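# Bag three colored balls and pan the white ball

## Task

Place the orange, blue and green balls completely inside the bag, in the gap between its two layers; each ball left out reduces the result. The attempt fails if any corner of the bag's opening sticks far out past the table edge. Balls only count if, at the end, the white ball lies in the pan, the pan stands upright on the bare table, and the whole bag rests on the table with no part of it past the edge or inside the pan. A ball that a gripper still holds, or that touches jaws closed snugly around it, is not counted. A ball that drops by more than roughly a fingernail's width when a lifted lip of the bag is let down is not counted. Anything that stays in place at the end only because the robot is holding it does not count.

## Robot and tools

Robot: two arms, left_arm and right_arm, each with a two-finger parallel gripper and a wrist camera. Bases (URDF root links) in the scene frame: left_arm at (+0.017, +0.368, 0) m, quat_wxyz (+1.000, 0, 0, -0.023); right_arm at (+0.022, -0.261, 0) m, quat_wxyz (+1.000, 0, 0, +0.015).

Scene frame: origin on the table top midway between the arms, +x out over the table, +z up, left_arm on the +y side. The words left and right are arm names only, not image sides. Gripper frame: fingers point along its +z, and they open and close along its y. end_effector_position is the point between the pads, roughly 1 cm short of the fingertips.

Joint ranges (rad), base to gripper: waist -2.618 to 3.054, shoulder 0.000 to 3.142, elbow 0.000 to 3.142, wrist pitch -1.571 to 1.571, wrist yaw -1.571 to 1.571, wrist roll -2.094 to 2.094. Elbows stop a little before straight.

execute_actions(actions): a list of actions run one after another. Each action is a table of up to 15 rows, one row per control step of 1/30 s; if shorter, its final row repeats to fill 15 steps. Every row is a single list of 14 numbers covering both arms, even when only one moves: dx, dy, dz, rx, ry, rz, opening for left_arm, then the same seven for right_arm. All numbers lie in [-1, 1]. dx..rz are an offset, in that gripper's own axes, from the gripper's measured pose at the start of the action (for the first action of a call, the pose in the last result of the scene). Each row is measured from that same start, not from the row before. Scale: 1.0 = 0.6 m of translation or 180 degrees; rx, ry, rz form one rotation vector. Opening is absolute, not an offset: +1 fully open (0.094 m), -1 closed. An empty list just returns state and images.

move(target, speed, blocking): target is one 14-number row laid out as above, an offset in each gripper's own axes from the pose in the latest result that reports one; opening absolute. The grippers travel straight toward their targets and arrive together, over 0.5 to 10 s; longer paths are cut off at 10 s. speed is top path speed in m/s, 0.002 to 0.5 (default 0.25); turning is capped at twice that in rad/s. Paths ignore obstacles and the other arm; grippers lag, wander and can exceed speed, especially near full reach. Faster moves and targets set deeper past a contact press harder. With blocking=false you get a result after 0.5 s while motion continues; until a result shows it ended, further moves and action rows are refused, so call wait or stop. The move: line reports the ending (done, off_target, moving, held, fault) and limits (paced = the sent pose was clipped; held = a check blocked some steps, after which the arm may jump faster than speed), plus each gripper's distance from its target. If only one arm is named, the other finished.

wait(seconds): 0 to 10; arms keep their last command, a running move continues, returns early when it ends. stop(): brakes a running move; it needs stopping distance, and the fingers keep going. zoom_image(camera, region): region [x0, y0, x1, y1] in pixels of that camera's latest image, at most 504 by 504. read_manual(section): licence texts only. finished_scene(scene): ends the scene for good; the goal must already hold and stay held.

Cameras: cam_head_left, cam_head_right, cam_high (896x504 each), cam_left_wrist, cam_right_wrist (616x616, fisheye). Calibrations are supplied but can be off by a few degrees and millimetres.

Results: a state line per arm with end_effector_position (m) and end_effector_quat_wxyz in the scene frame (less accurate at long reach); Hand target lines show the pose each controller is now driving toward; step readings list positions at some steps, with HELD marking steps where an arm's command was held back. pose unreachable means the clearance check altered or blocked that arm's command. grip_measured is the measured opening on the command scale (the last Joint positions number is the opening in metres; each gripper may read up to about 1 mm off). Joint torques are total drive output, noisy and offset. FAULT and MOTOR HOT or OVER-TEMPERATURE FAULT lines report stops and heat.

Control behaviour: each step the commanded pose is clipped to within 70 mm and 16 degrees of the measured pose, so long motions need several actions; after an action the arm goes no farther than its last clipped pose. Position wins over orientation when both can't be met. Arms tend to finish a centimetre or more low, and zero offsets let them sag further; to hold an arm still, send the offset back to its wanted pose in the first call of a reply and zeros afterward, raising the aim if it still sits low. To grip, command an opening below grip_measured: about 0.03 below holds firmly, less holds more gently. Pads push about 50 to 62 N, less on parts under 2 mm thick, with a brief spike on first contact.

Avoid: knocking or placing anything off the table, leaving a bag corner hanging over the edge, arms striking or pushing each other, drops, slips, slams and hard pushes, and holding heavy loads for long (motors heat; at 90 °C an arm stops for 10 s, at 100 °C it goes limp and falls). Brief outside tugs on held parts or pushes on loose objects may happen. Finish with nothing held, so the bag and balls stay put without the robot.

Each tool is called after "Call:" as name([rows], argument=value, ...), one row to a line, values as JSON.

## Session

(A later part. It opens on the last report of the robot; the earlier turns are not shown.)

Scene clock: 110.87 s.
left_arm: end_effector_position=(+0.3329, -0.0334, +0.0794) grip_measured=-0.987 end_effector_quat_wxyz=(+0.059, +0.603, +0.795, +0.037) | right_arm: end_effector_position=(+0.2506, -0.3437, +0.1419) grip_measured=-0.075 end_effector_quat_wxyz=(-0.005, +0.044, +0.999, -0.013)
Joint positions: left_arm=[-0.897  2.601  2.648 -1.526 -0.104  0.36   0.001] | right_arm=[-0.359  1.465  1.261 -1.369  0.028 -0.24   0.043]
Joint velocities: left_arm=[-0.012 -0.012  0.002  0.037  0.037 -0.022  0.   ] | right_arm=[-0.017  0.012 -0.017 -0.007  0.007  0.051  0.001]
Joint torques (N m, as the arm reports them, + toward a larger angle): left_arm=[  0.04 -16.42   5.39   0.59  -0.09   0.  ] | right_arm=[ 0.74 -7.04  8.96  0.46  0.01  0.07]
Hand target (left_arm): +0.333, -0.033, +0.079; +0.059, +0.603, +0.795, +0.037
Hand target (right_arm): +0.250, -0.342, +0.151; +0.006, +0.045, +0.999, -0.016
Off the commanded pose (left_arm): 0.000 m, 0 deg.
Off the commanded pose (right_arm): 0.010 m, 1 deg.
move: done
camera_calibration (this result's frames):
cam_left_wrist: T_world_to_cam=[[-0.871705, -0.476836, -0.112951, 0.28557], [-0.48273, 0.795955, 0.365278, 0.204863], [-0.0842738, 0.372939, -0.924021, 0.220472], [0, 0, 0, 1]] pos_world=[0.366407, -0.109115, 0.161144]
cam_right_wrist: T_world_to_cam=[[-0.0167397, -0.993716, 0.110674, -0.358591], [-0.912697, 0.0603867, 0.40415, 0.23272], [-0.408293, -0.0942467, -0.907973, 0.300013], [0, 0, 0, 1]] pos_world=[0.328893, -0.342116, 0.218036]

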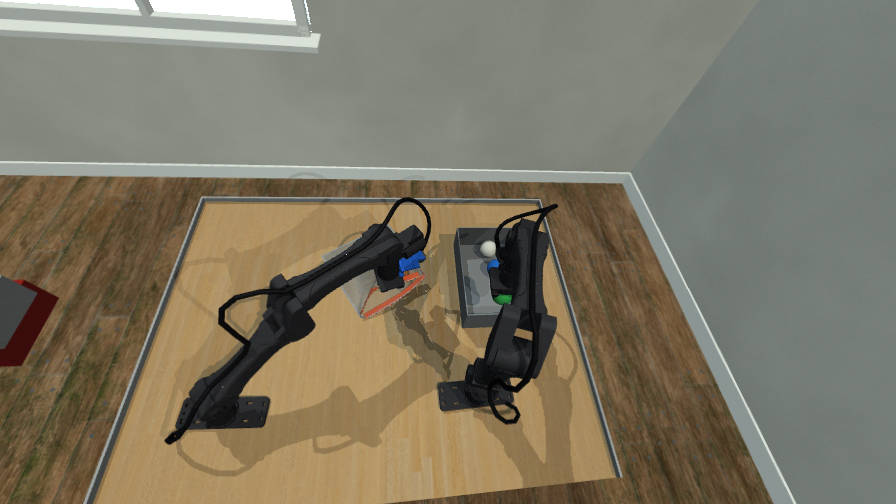

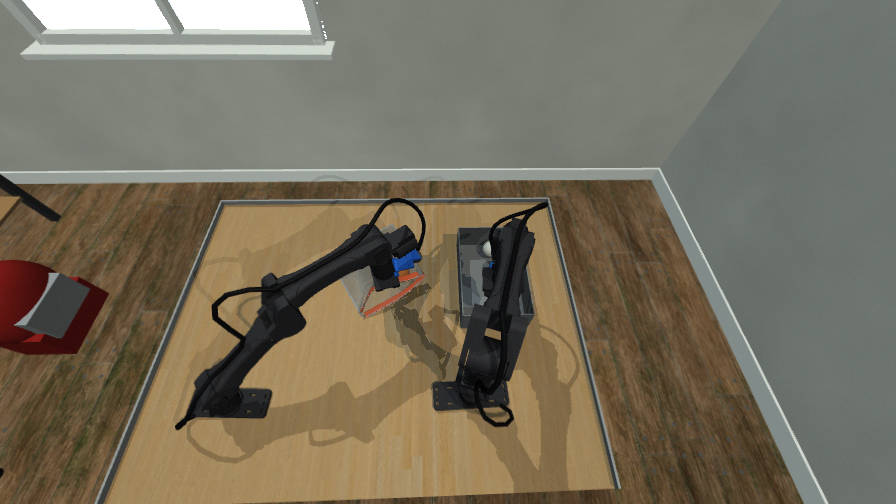

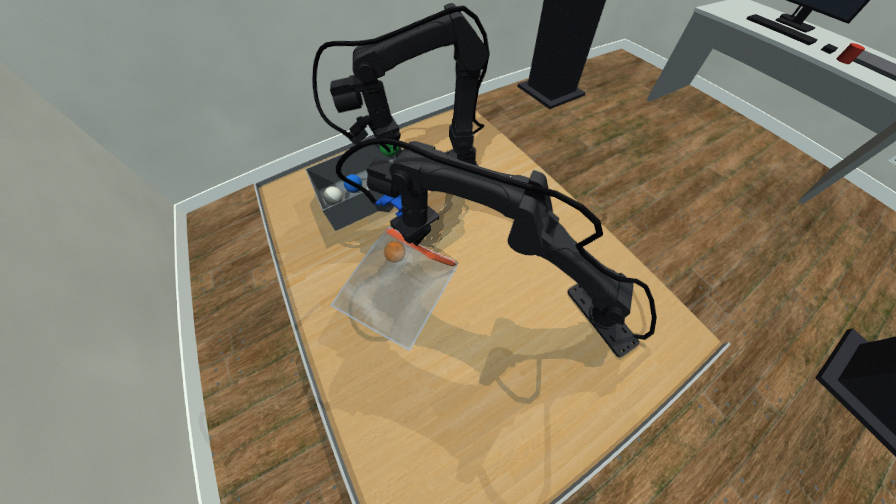

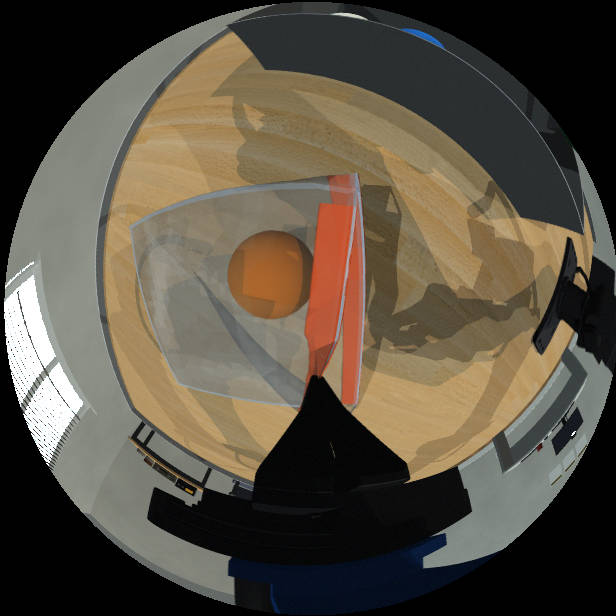

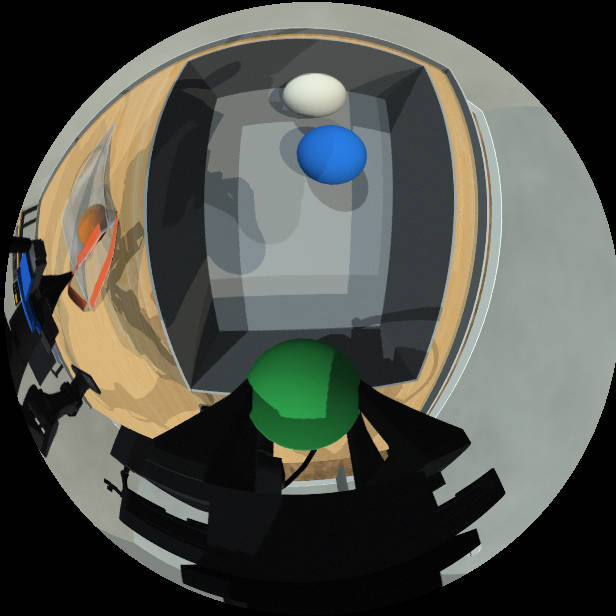

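Call:
move(target=[0,0,0,0,0,0,-1, 0.16,0.30,0.03,0,0,0.31,-0.13])

Call:
move(target=[0,0,0,0,0,0,-1, 0,0,0,-0.23,0,0,-0.13], speed=0.2)

Scene clock: 113.83 s.
left_arm: end_effector_position=(+0.3329, -0.0334, +0.0794) grip_measured=-0.987 end_effector_quat_wxyz=(+0.059, +0.603, +0.795, +0.037) | right_arm: end_effector_position=(+0.1694, -0.1553, +0.1243) grip_measured=-0.075 end_effector_quat_wxyz=(-0.009, +0.504, +0.863, -0.005)
Joint positions: left_arm=[-0.897  2.601  2.648 -1.526 -0.104  0.36   0.001] | right_arm=[ 0.575  1.239  1.017 -1.365 -0.011  1.662  0.043]
Joint velocities: left_arm=[-0.002 -0.012 -0.007  0.051 -0.037 -0.037  0.001] | right_arm=[ 0.007 -0.002 -0.007 -0.007 -0.007  0.007 -0.   ]
Joint torques (N m, as the arm reports them, + toward a larger angle): left_arm=[ -0.07 -16.39   5.43   0.6   -0.09   0.03] | right_arm=[ 0.81 -3.92  6.2   0.62  0.11  0.12]
Hand target (left_arm): +0.333, -0.033, +0.079; +0.059, +0.603, +0.795, +0.037
Hand target (right_arm): +0.169, -0.156, +0.124; -0.001, +0.507, +0.862, -0.003
Off the commanded pose (left_arm): 0.000 m, 0 deg.
Off the commanded pose (right_arm): 0.005 m, 2 deg.
move: done
camera_calibration (this result's frames):
cam_left_wrist: T_world_to_cam=[[-0.871705, -0.476836, -0.112951, 0.28557], [-0.48273, 0.795955, 0.365278, 0.204863], [-0.0842738, 0.372939, -0.924021, 0.220472], [0, 0, 0, 1]] pos_world=[0.366407, -0.109115, 0.161144]
cam_right_wrist: T_world_to_cam=[[-0.829072, -0.549921, 0.101125, 0.0370074], [-0.470509, 0.783861, 0.405195, 0.191631], [-0.302093, 0.288356, -0.90862, 0.310205], [0, 0, 0, 1]] pos_world=[0.214556, -0.21931, 0.200468]

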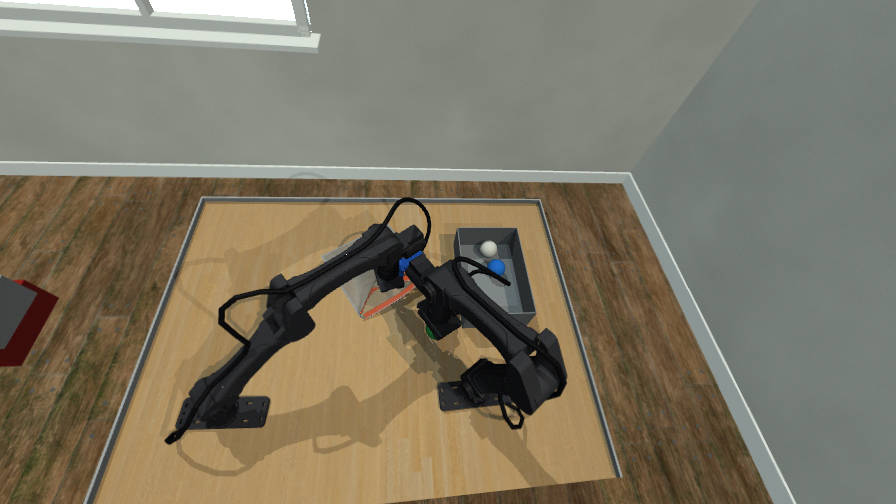

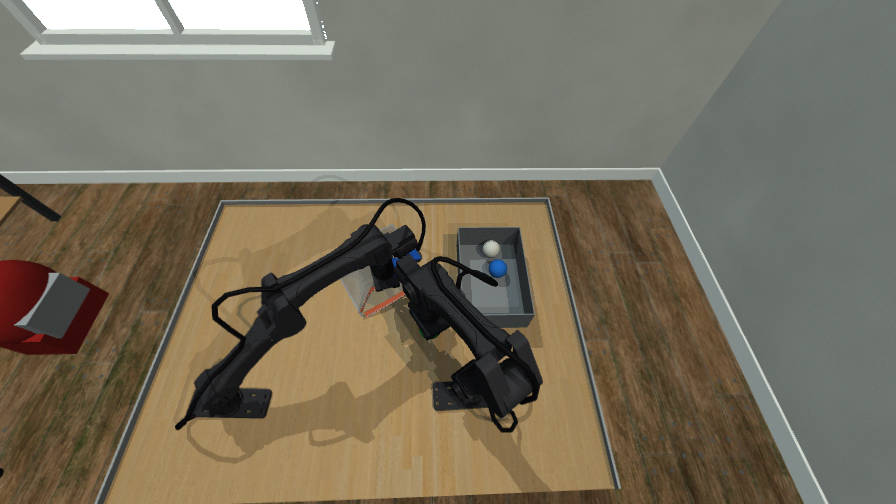

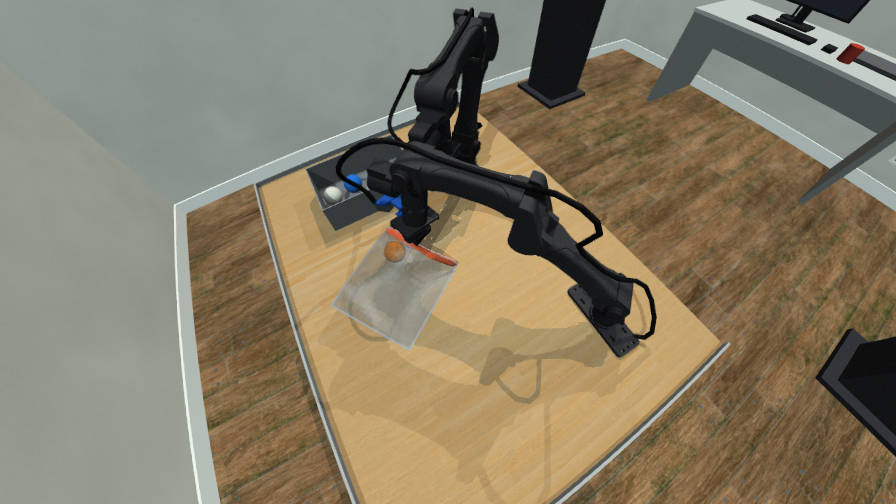

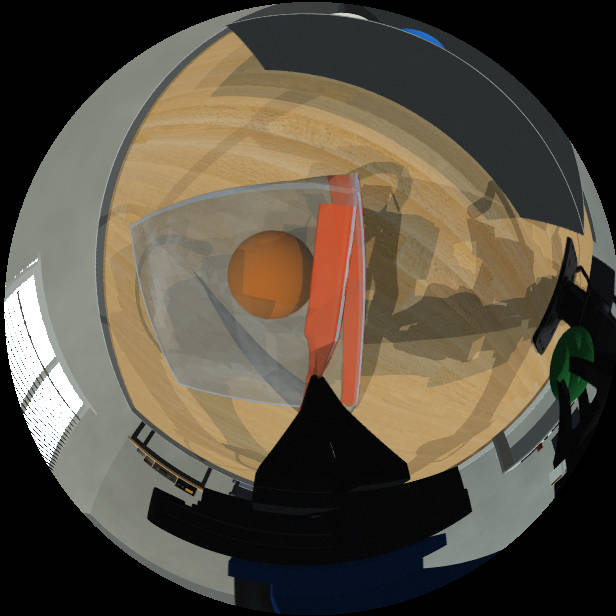

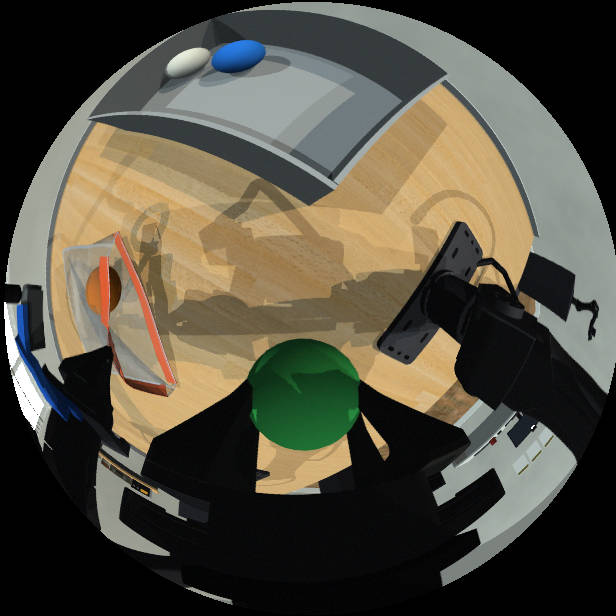

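Scene clock: 116.17 s.
left_arm: end_effector_position=(+0.3329, -0.0334, +0.0794) grip_measured=-0.987 end_effector_quat_wxyz=(+0.059, +0.603, +0.795, +0.037) | right_arm: end_effector_position=(+0.1687, -0.1549, +0.1256) grip_measured=-0.075 end_effector_quat_wxyz=(+0.158, +0.478, +0.811, +0.297)
Joint positions: left_arm=[-0.897  2.601  2.648 -1.526 -0.104  0.36   0.001] | right_arm=[ 0.705  0.479  0.553 -0.967  0.118  1.759  0.043]
Joint velocities: left_arm=[ 0.002  0.002  0.002  0.022 -0.051 -0.022  0.   ] | right_arm=[ 0.027  0.007  0.002  0.066 -0.037  0.051  0.001]
Joint torques (N m, as the arm reports them, + toward a larger angle): left_arm=[  0.06 -16.55   5.34   0.59  -0.06   0.02] | right_arm=[ 0.8  -0.23  6.93  1.65  0.18  0.07]
Hand target (left_arm): +0.333, -0.033, +0.079; +0.059, +0.603, +0.795, +0.037
Hand target (right_arm): +0.168, -0.156, +0.126; +0.164, +0.478, +0.807, +0.304
Off the commanded pose (left_arm): 0.000 m, 0 deg.
Off the commanded pose (right_arm): 0.001 m, 2 deg.
move: done
camera_calibration (this result's frames):
cam_left_wrist: T_world_to_cam=[[-0.871705, -0.476836, -0.112951, 0.28557], [-0.48273, 0.795955, 0.365278, 0.204863], [-0.0842738, 0.372939, -0.924021, 0.220472], [0, 0, 0, 1]] pos_world=[0.366407, -0.109115, 0.161144]
cam_right_wrist: T_world_to_cam=[[-0.688509, -0.454013, -0.565532, 0.111311], [-0.688008, 0.65551, 0.31137, 0.219093], [0.229346, 0.603472, -0.76369, 0.251946], [0, 0, 0, 1]] pos_world=[0.169593, -0.245123, 0.18714]

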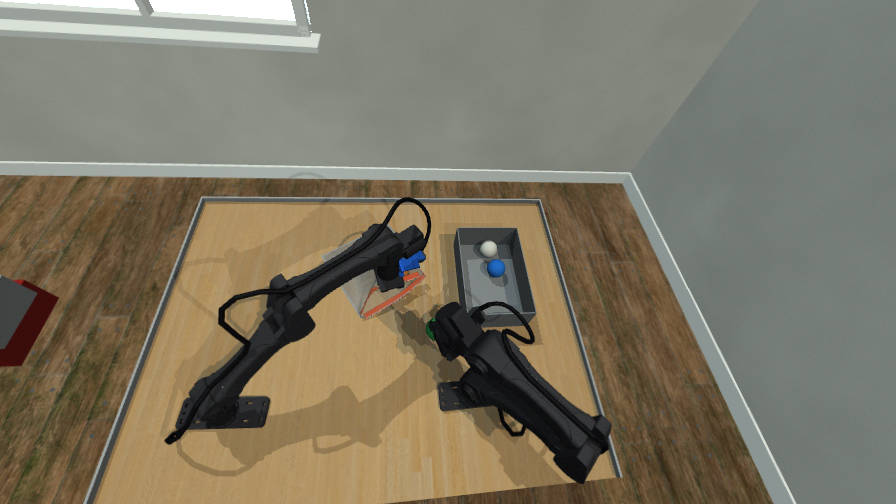

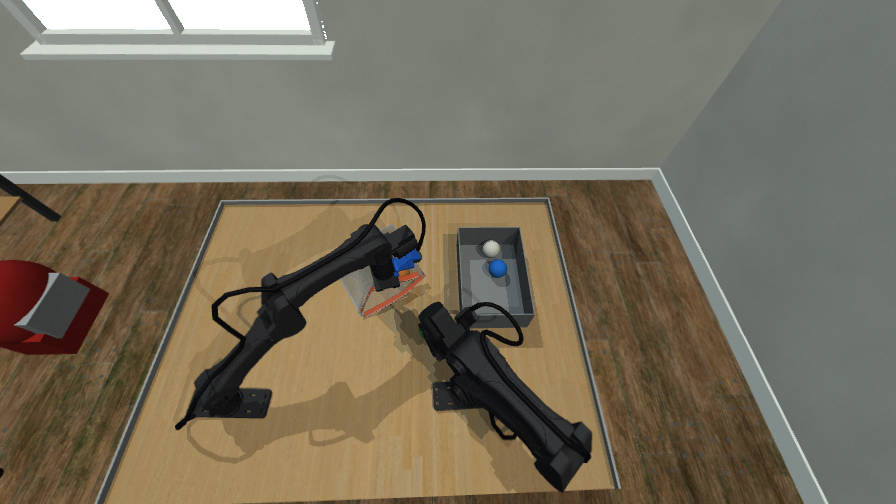

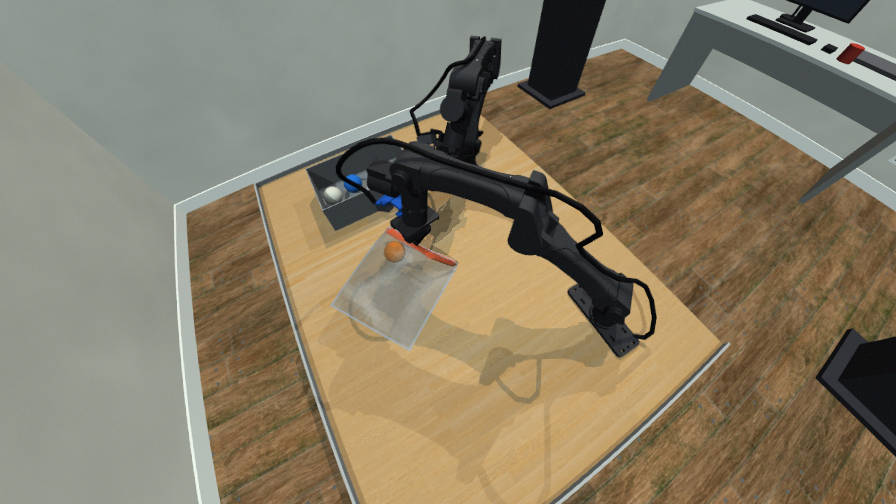

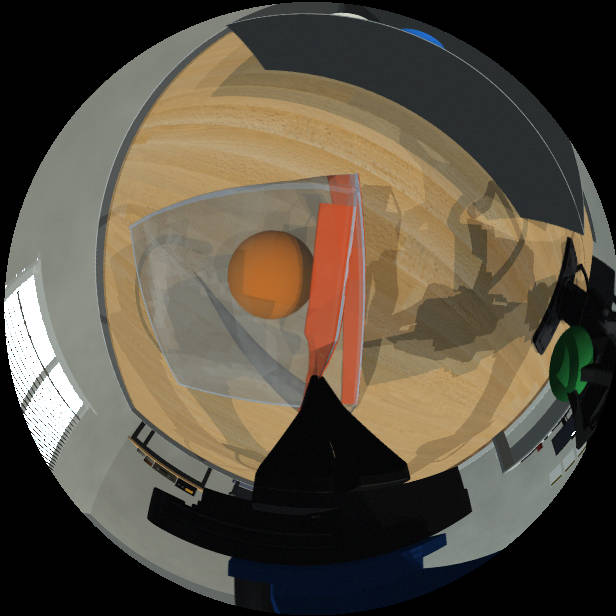

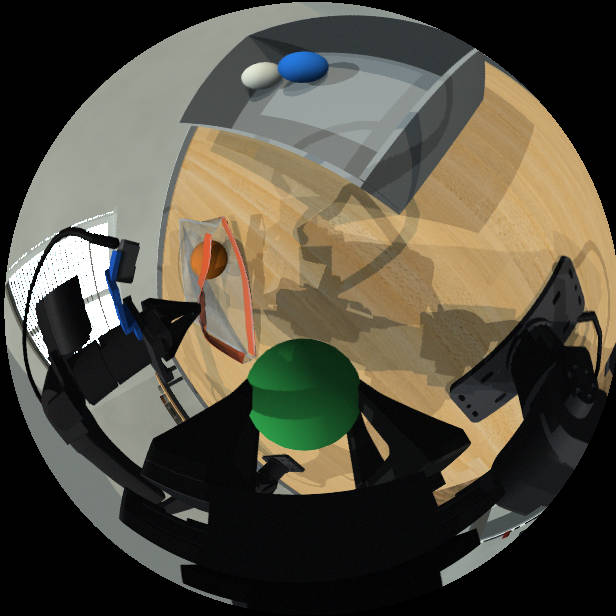

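Call:
move(target=[0,0,0,0,0,0,-1, -0.017,0.038,0.187,0,0,0,-0.13], speed=0.15)

Scene clock: 119.53 s.
left_arm: end_effector_position=(+0.3329, -0.0334, +0.0794) grip_measured=-0.987 end_effector_quat_wxyz=(+0.059, +0.603, +0.795, +0.037) | right_arm: end_effector_position=(+0.2520, -0.1127, +0.0605) grip_measured=-0.075 end_effector_quat_wxyz=(+0.161, +0.478, +0.807, +0.308)
Joint positions: left_arm=[-0.897  2.601  2.648 -1.526 -0.104  0.36   0.001] | right_arm=[ 0.55   1.001  0.388 -0.249  0.018  1.645  0.043]
Joint velocities: left_arm=[-0.002 -0.007 -0.022 -0.066  0.051 -0.051 -0.001] | right_arm=[ 0.002 -0.012 -0.007  0.051  0.022 -0.022  0.001]
Joint torques (N m, as the arm reports them, + toward a larger angle): left_arm=[ -0.02 -16.49   5.4    0.6   -0.06   0.02] | right_arm=[-0.73 -0.08  7.08  1.69 -0.02 -0.12]
Hand target (left_arm): +0.333, -0.033, +0.079; +0.059, +0.603, +0.795, +0.037
Hand target (right_arm): +0.250, -0.116, +0.052; +0.159, +0.478, +0.812, +0.296
Off the commanded pose (left_arm): 0.000 m, 0 deg.
Off the commanded pose (right_arm): 0.010 m, 1 deg.
move: done
camera_calibration (this result's frames):
cam_left_wrist: T_world_to_cam=[[-0.871705, -0.476836, -0.112951, 0.28557], [-0.48273, 0.795955, 0.365278, 0.204863], [-0.0842738, 0.372939, -0.924021, 0.220472], [0, 0, 0, 1]] pos_world=[0.366407, -0.109115, 0.161144]
cam_right_wrist: T_world_to_cam=[[-0.68044, -0.441693, -0.58473, 0.151548], [-0.690955, 0.6525, 0.311167, 0.26937], [0.244096, 0.615753, -0.749177, 0.15447], [0, 0, 0, 1]] pos_world=[0.251536, -0.203941, 0.120521]

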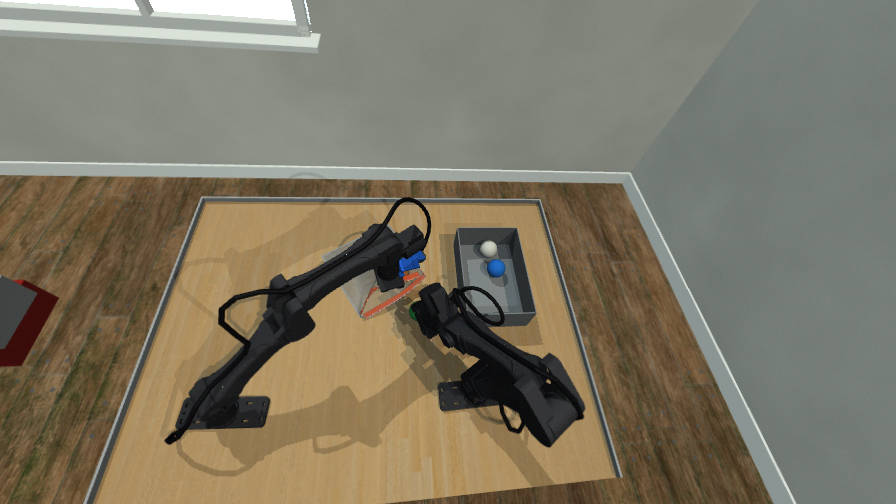

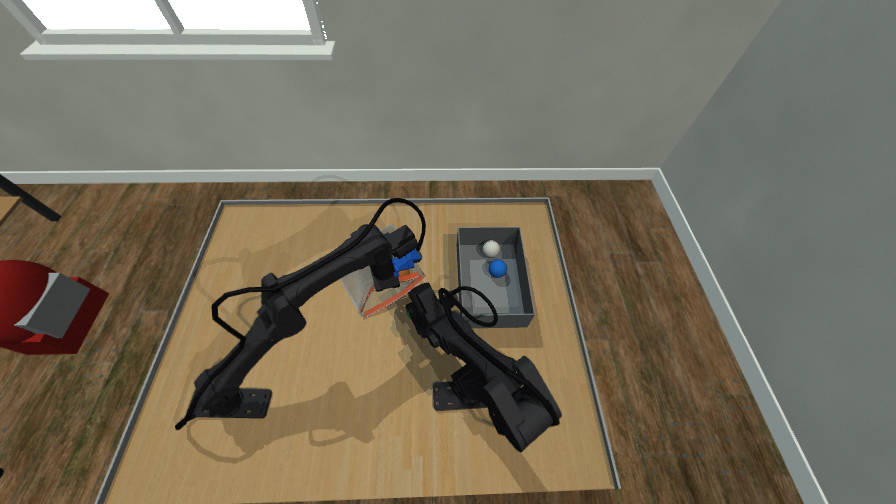

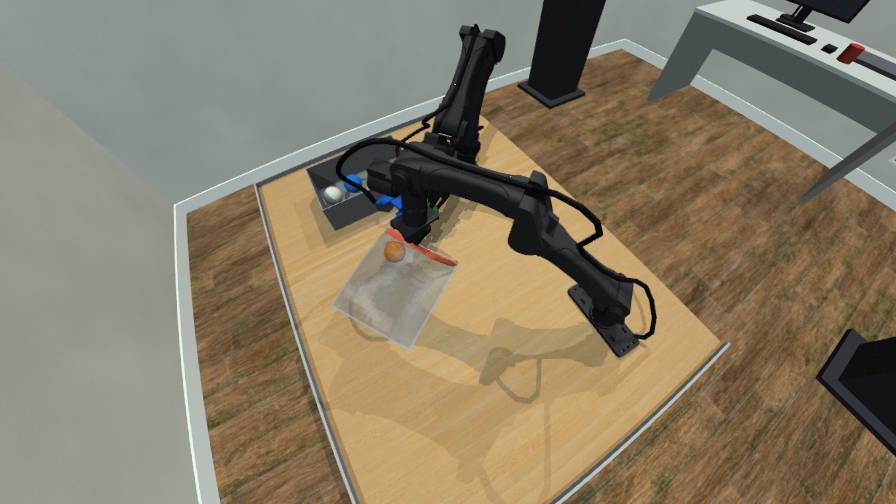

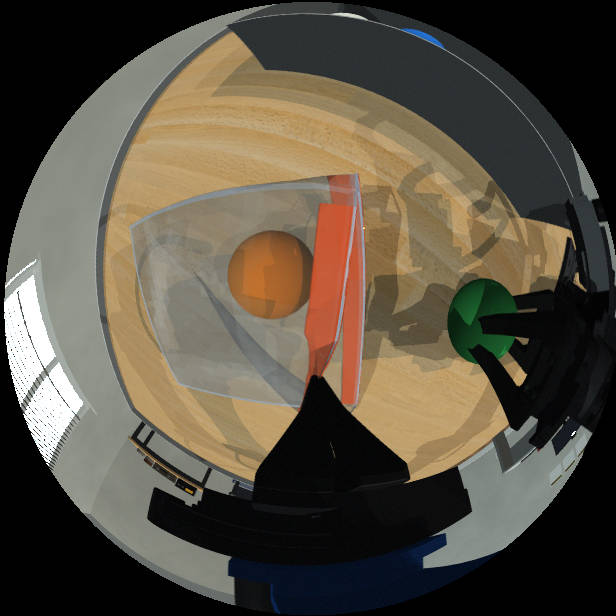

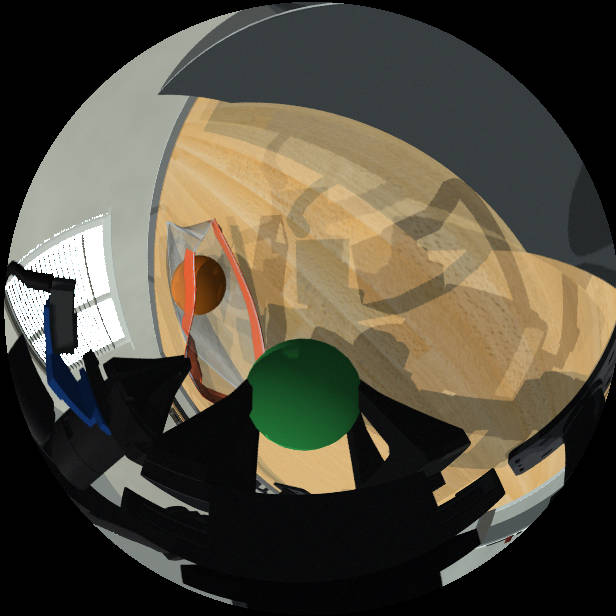

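Call:
move(target=[0,0,0,0,0,0,-1, 0.003,0.078,0.095,0,0,0,-0.13], speed=0.06)

Scene clock: 121.37 s.
left_arm: end_effector_position=(+0.3329, -0.0334, +0.0794) grip_measured=-0.987 end_effector_quat_wxyz=(+0.059, +0.603, +0.795, +0.037) | right_arm: end_effector_position=(+0.3078, -0.0755, +0.0455) grip_measured=-0.075 end_effector_quat_wxyz=(+0.159, +0.478, +0.808, +0.306)
Joint positions: left_arm=[-0.897  2.601  2.648 -1.526 -0.104  0.36   0.001] | right_arm=[ 0.55   1.392  0.547 -0.022  0.015  1.645  0.043]
Joint velocities: left_arm=[-0.012 -0.007  0.007  0.007  0.081  0.037 -0.001] | right_arm=[-0.007  0.012 -0.007 -0.066 -0.022 -0.037  0.   ]
Joint torques (N m, as the arm reports them, + toward a larger angle): left_arm=[  0.04 -16.46   5.4    0.57  -0.07   0.  ] | right_arm=[-0.42 -2.94  9.32  1.7  -0.01 -0.03]
Hand target (left_arm): +0.333, -0.033, +0.079; +0.059, +0.603, +0.795, +0.037
Hand target (right_arm): +0.314, -0.074, +0.047; +0.161, +0.478, +0.807, +0.308
Off the commanded pose (left_arm): 0.000 m, 0 deg.
Off the commanded pose (right_arm): 0.007 m, 0 deg.
move: done
camera_calibration (this result's frames):
cam_left_wrist: T_world_to_cam=[[-0.871705, -0.476836, -0.112951, 0.28557], [-0.48273, 0.795955, 0.365278, 0.204863], [-0.0842738, 0.372939, -0.924021, 0.220472], [0, 0, 0, 1]] pos_world=[0.366407, -0.109115, 0.161144]
cam_right_wrist: T_world_to_cam=[[-0.682923, -0.443593, -0.580381, 0.197579], [-0.690341, 0.651688, 0.314217, 0.28794], [0.238843, 0.615246, -0.751283, 0.108361], [0, 0, 0, 1]] pos_world=[0.307827, -0.166672, 0.105605]

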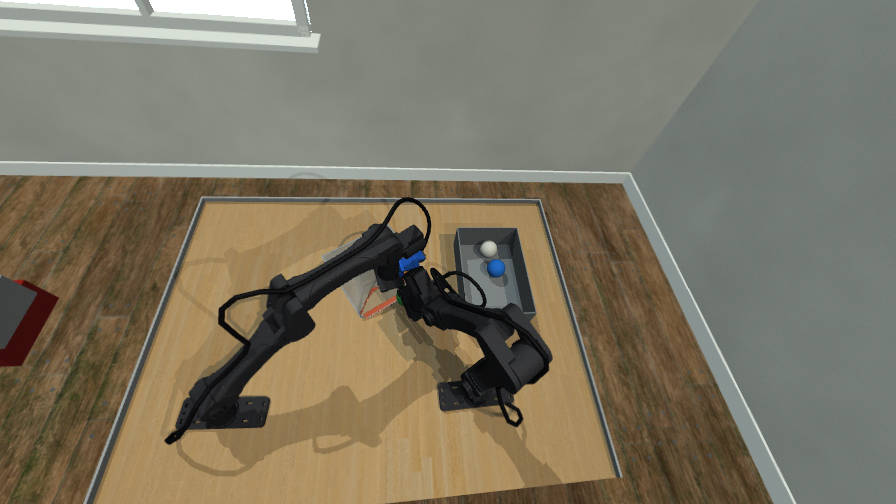

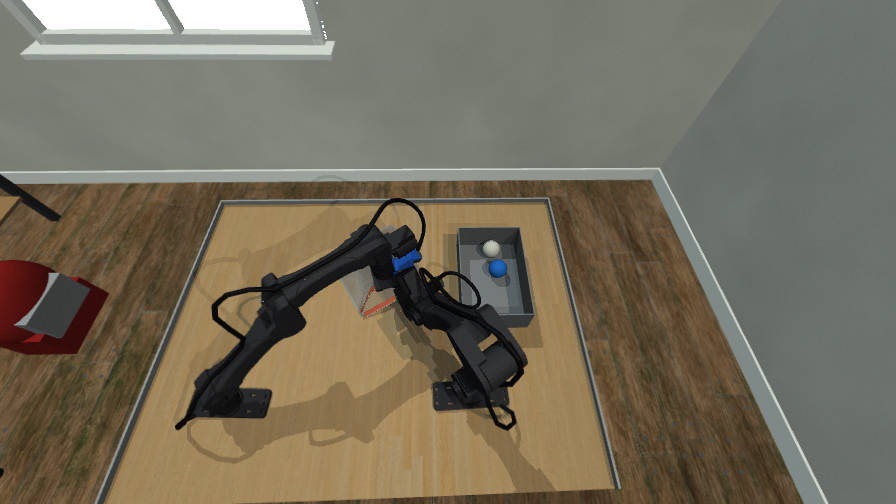

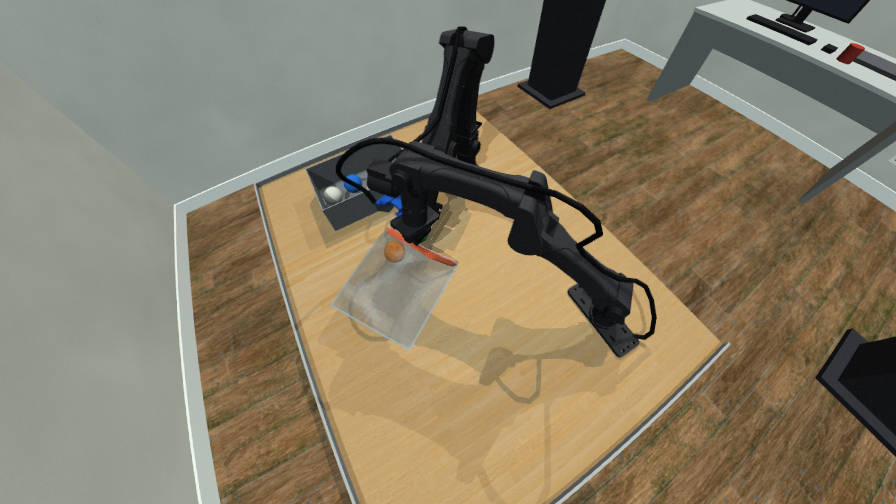

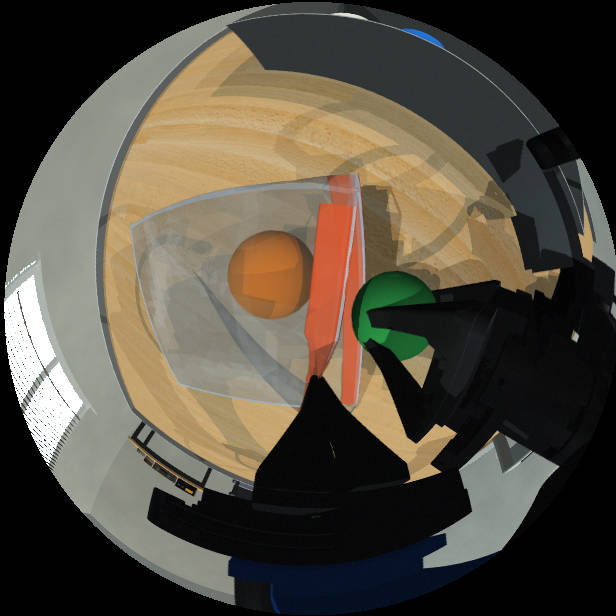

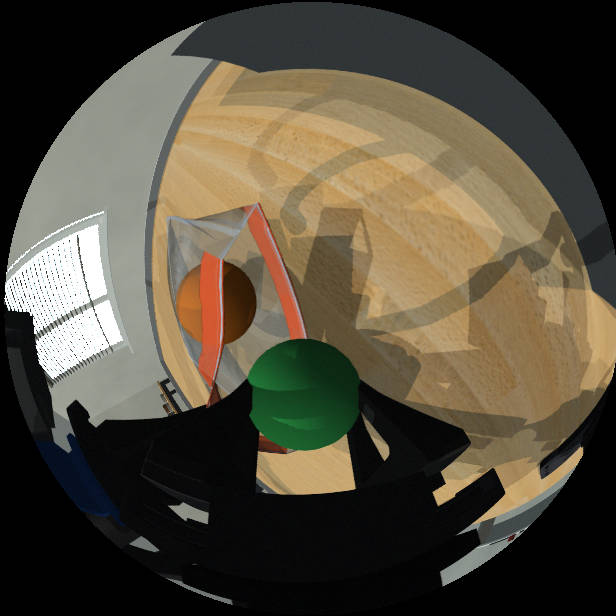

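Call:
move(target=[0,0,0,0,0,0,-1, 0.002,0.045,0.055,0,0,0,-0.13], speed=0.04)

Scene clock: 122.90 s.
left_arm: end_effector_position=(+0.3329, -0.0334, +0.0794) grip_measured=-0.987 end_effector_quat_wxyz=(+0.059, +0.603, +0.795, +0.037) | right_arm: end_effector_position=(+0.3186, -0.0683, +0.0406) grip_measured=-0.075 end_effector_quat_wxyz=(+0.158, +0.479, +0.809, +0.303)
Joint positions: left_arm=[-0.897  2.601  2.648 -1.526 -0.104  0.36   0.001] | right_arm=[0.55  1.465 0.587 0.005 0.015 1.645 0.043]
Joint velocities: left_arm=[ 0.012 -0.017  0.002 -0.022  0.051 -0.081  0.   ] | right_arm=[-0.012 -0.012  0.002 -0.022 -0.007  0.022  0.   ]
Joint torques (N m, as the arm reports them, + toward a larger angle): left_arm=[ -0.01 -16.43   5.43   0.59  -0.1    0.04] | right_arm=[ 0.02 -5.23  7.18  1.61  0.01  0.01]
Hand target (left_arm): +0.333, -0.033, +0.079; +0.059, +0.603, +0.795, +0.037
Hand target (right_arm): +0.318, -0.069, +0.040; +0.157, +0.479, +0.809, +0.302
Off the commanded pose (left_arm): 0.000 m, 0 deg.
Off the commanded pose (right_arm): 0.029 m, 0 deg.
move: held (right_arm); limits=held; held on 22 of 39 steps (right_arm), including the last (right_arm)
pose unreachable (right arm): on one or more control steps of this call, first in action 0 (counted from 0), this arm could not follow its commanded pose, so it was not sent that pose on those steps. On the call's last step it was still not sent that pose. It may still have moved: this result reports where it is.
cause: the commanded pose would bring a part of the arm too close to another arm (this arm's wrist (the part past joint 4) and the other arm's wrist (the part past joint 5)).
camera_calibration (this result's frames):
cam_left_wrist: T_world_to_cam=[[-0.871705, -0.476836, -0.112951, 0.28557], [-0.48273, 0.795955, 0.365278, 0.204863], [-0.0842738, 0.372939, -0.924021, 0.220472], [0, 0, 0, 1]] pos_world=[0.366407, -0.109115, 0.161144]
cam_right_wrist: T_world_to_cam=[[-0.685871, -0.445528, -0.5754, 0.205932], [-0.688734, 0.652743, 0.31555, 0.291847], [0.235001, 0.612724, -0.754548, 0.0988619], [0, 0, 0, 1]] pos_world=[0.319015, -0.159327, 0.100997]

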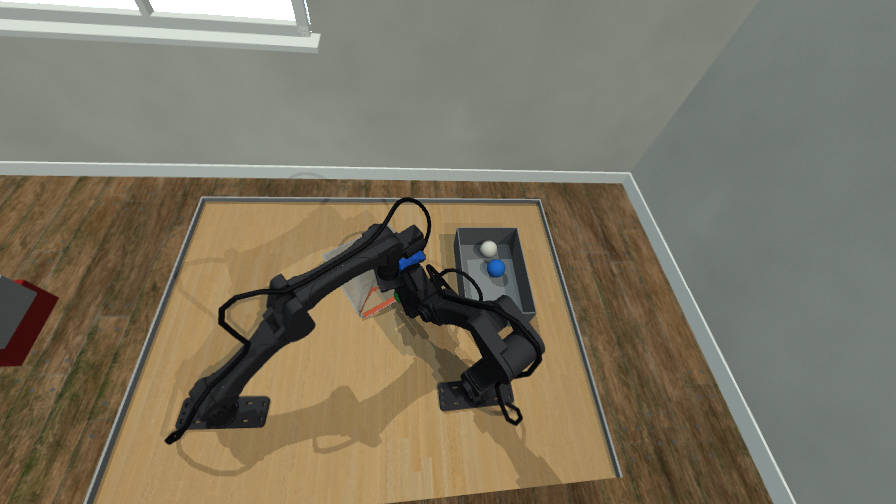

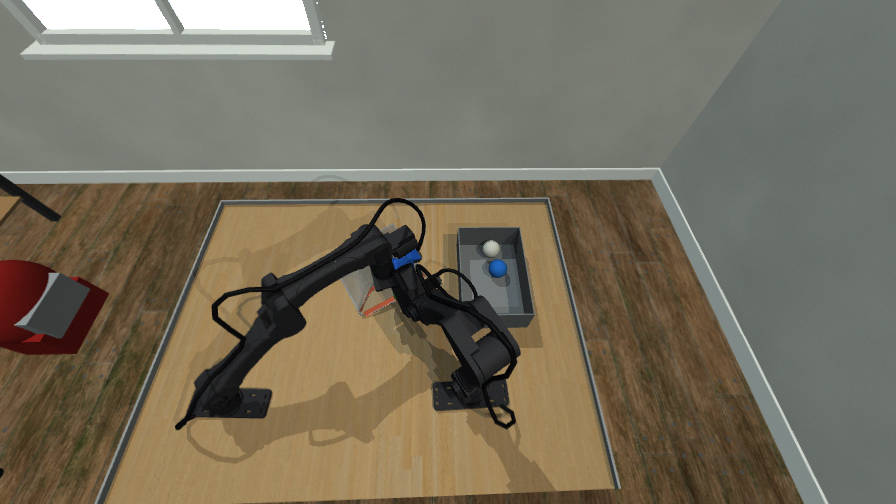

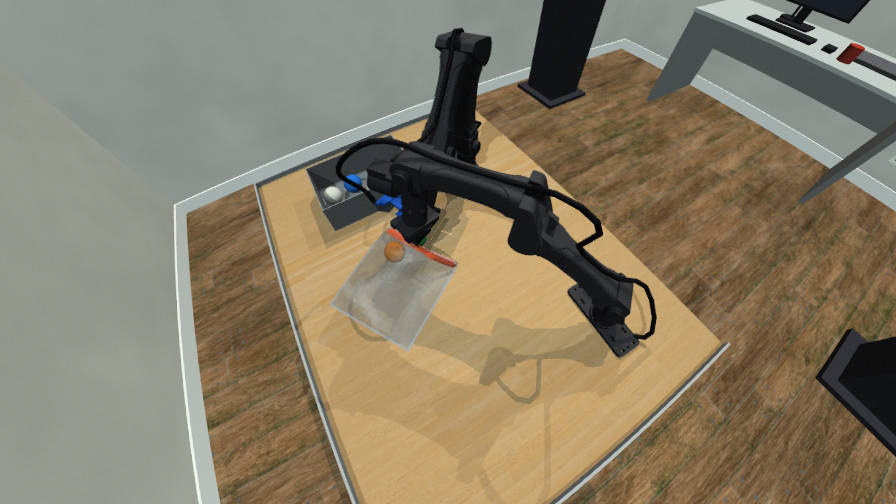

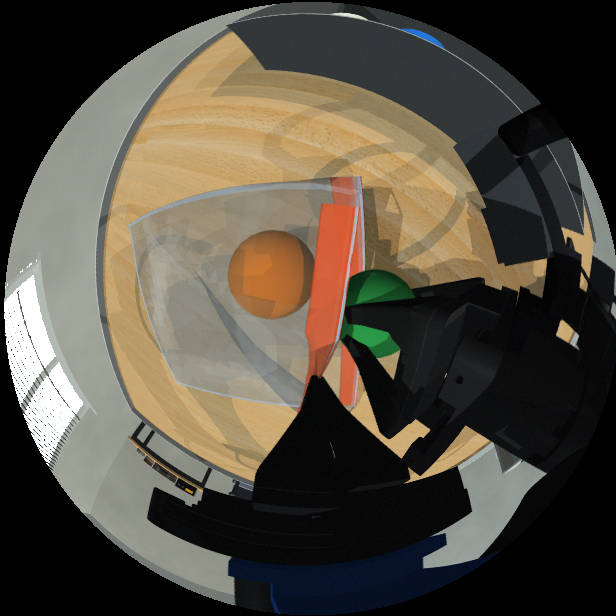

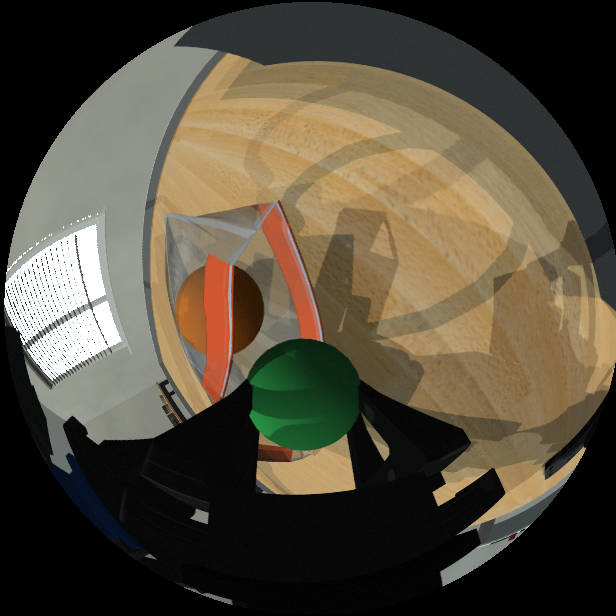

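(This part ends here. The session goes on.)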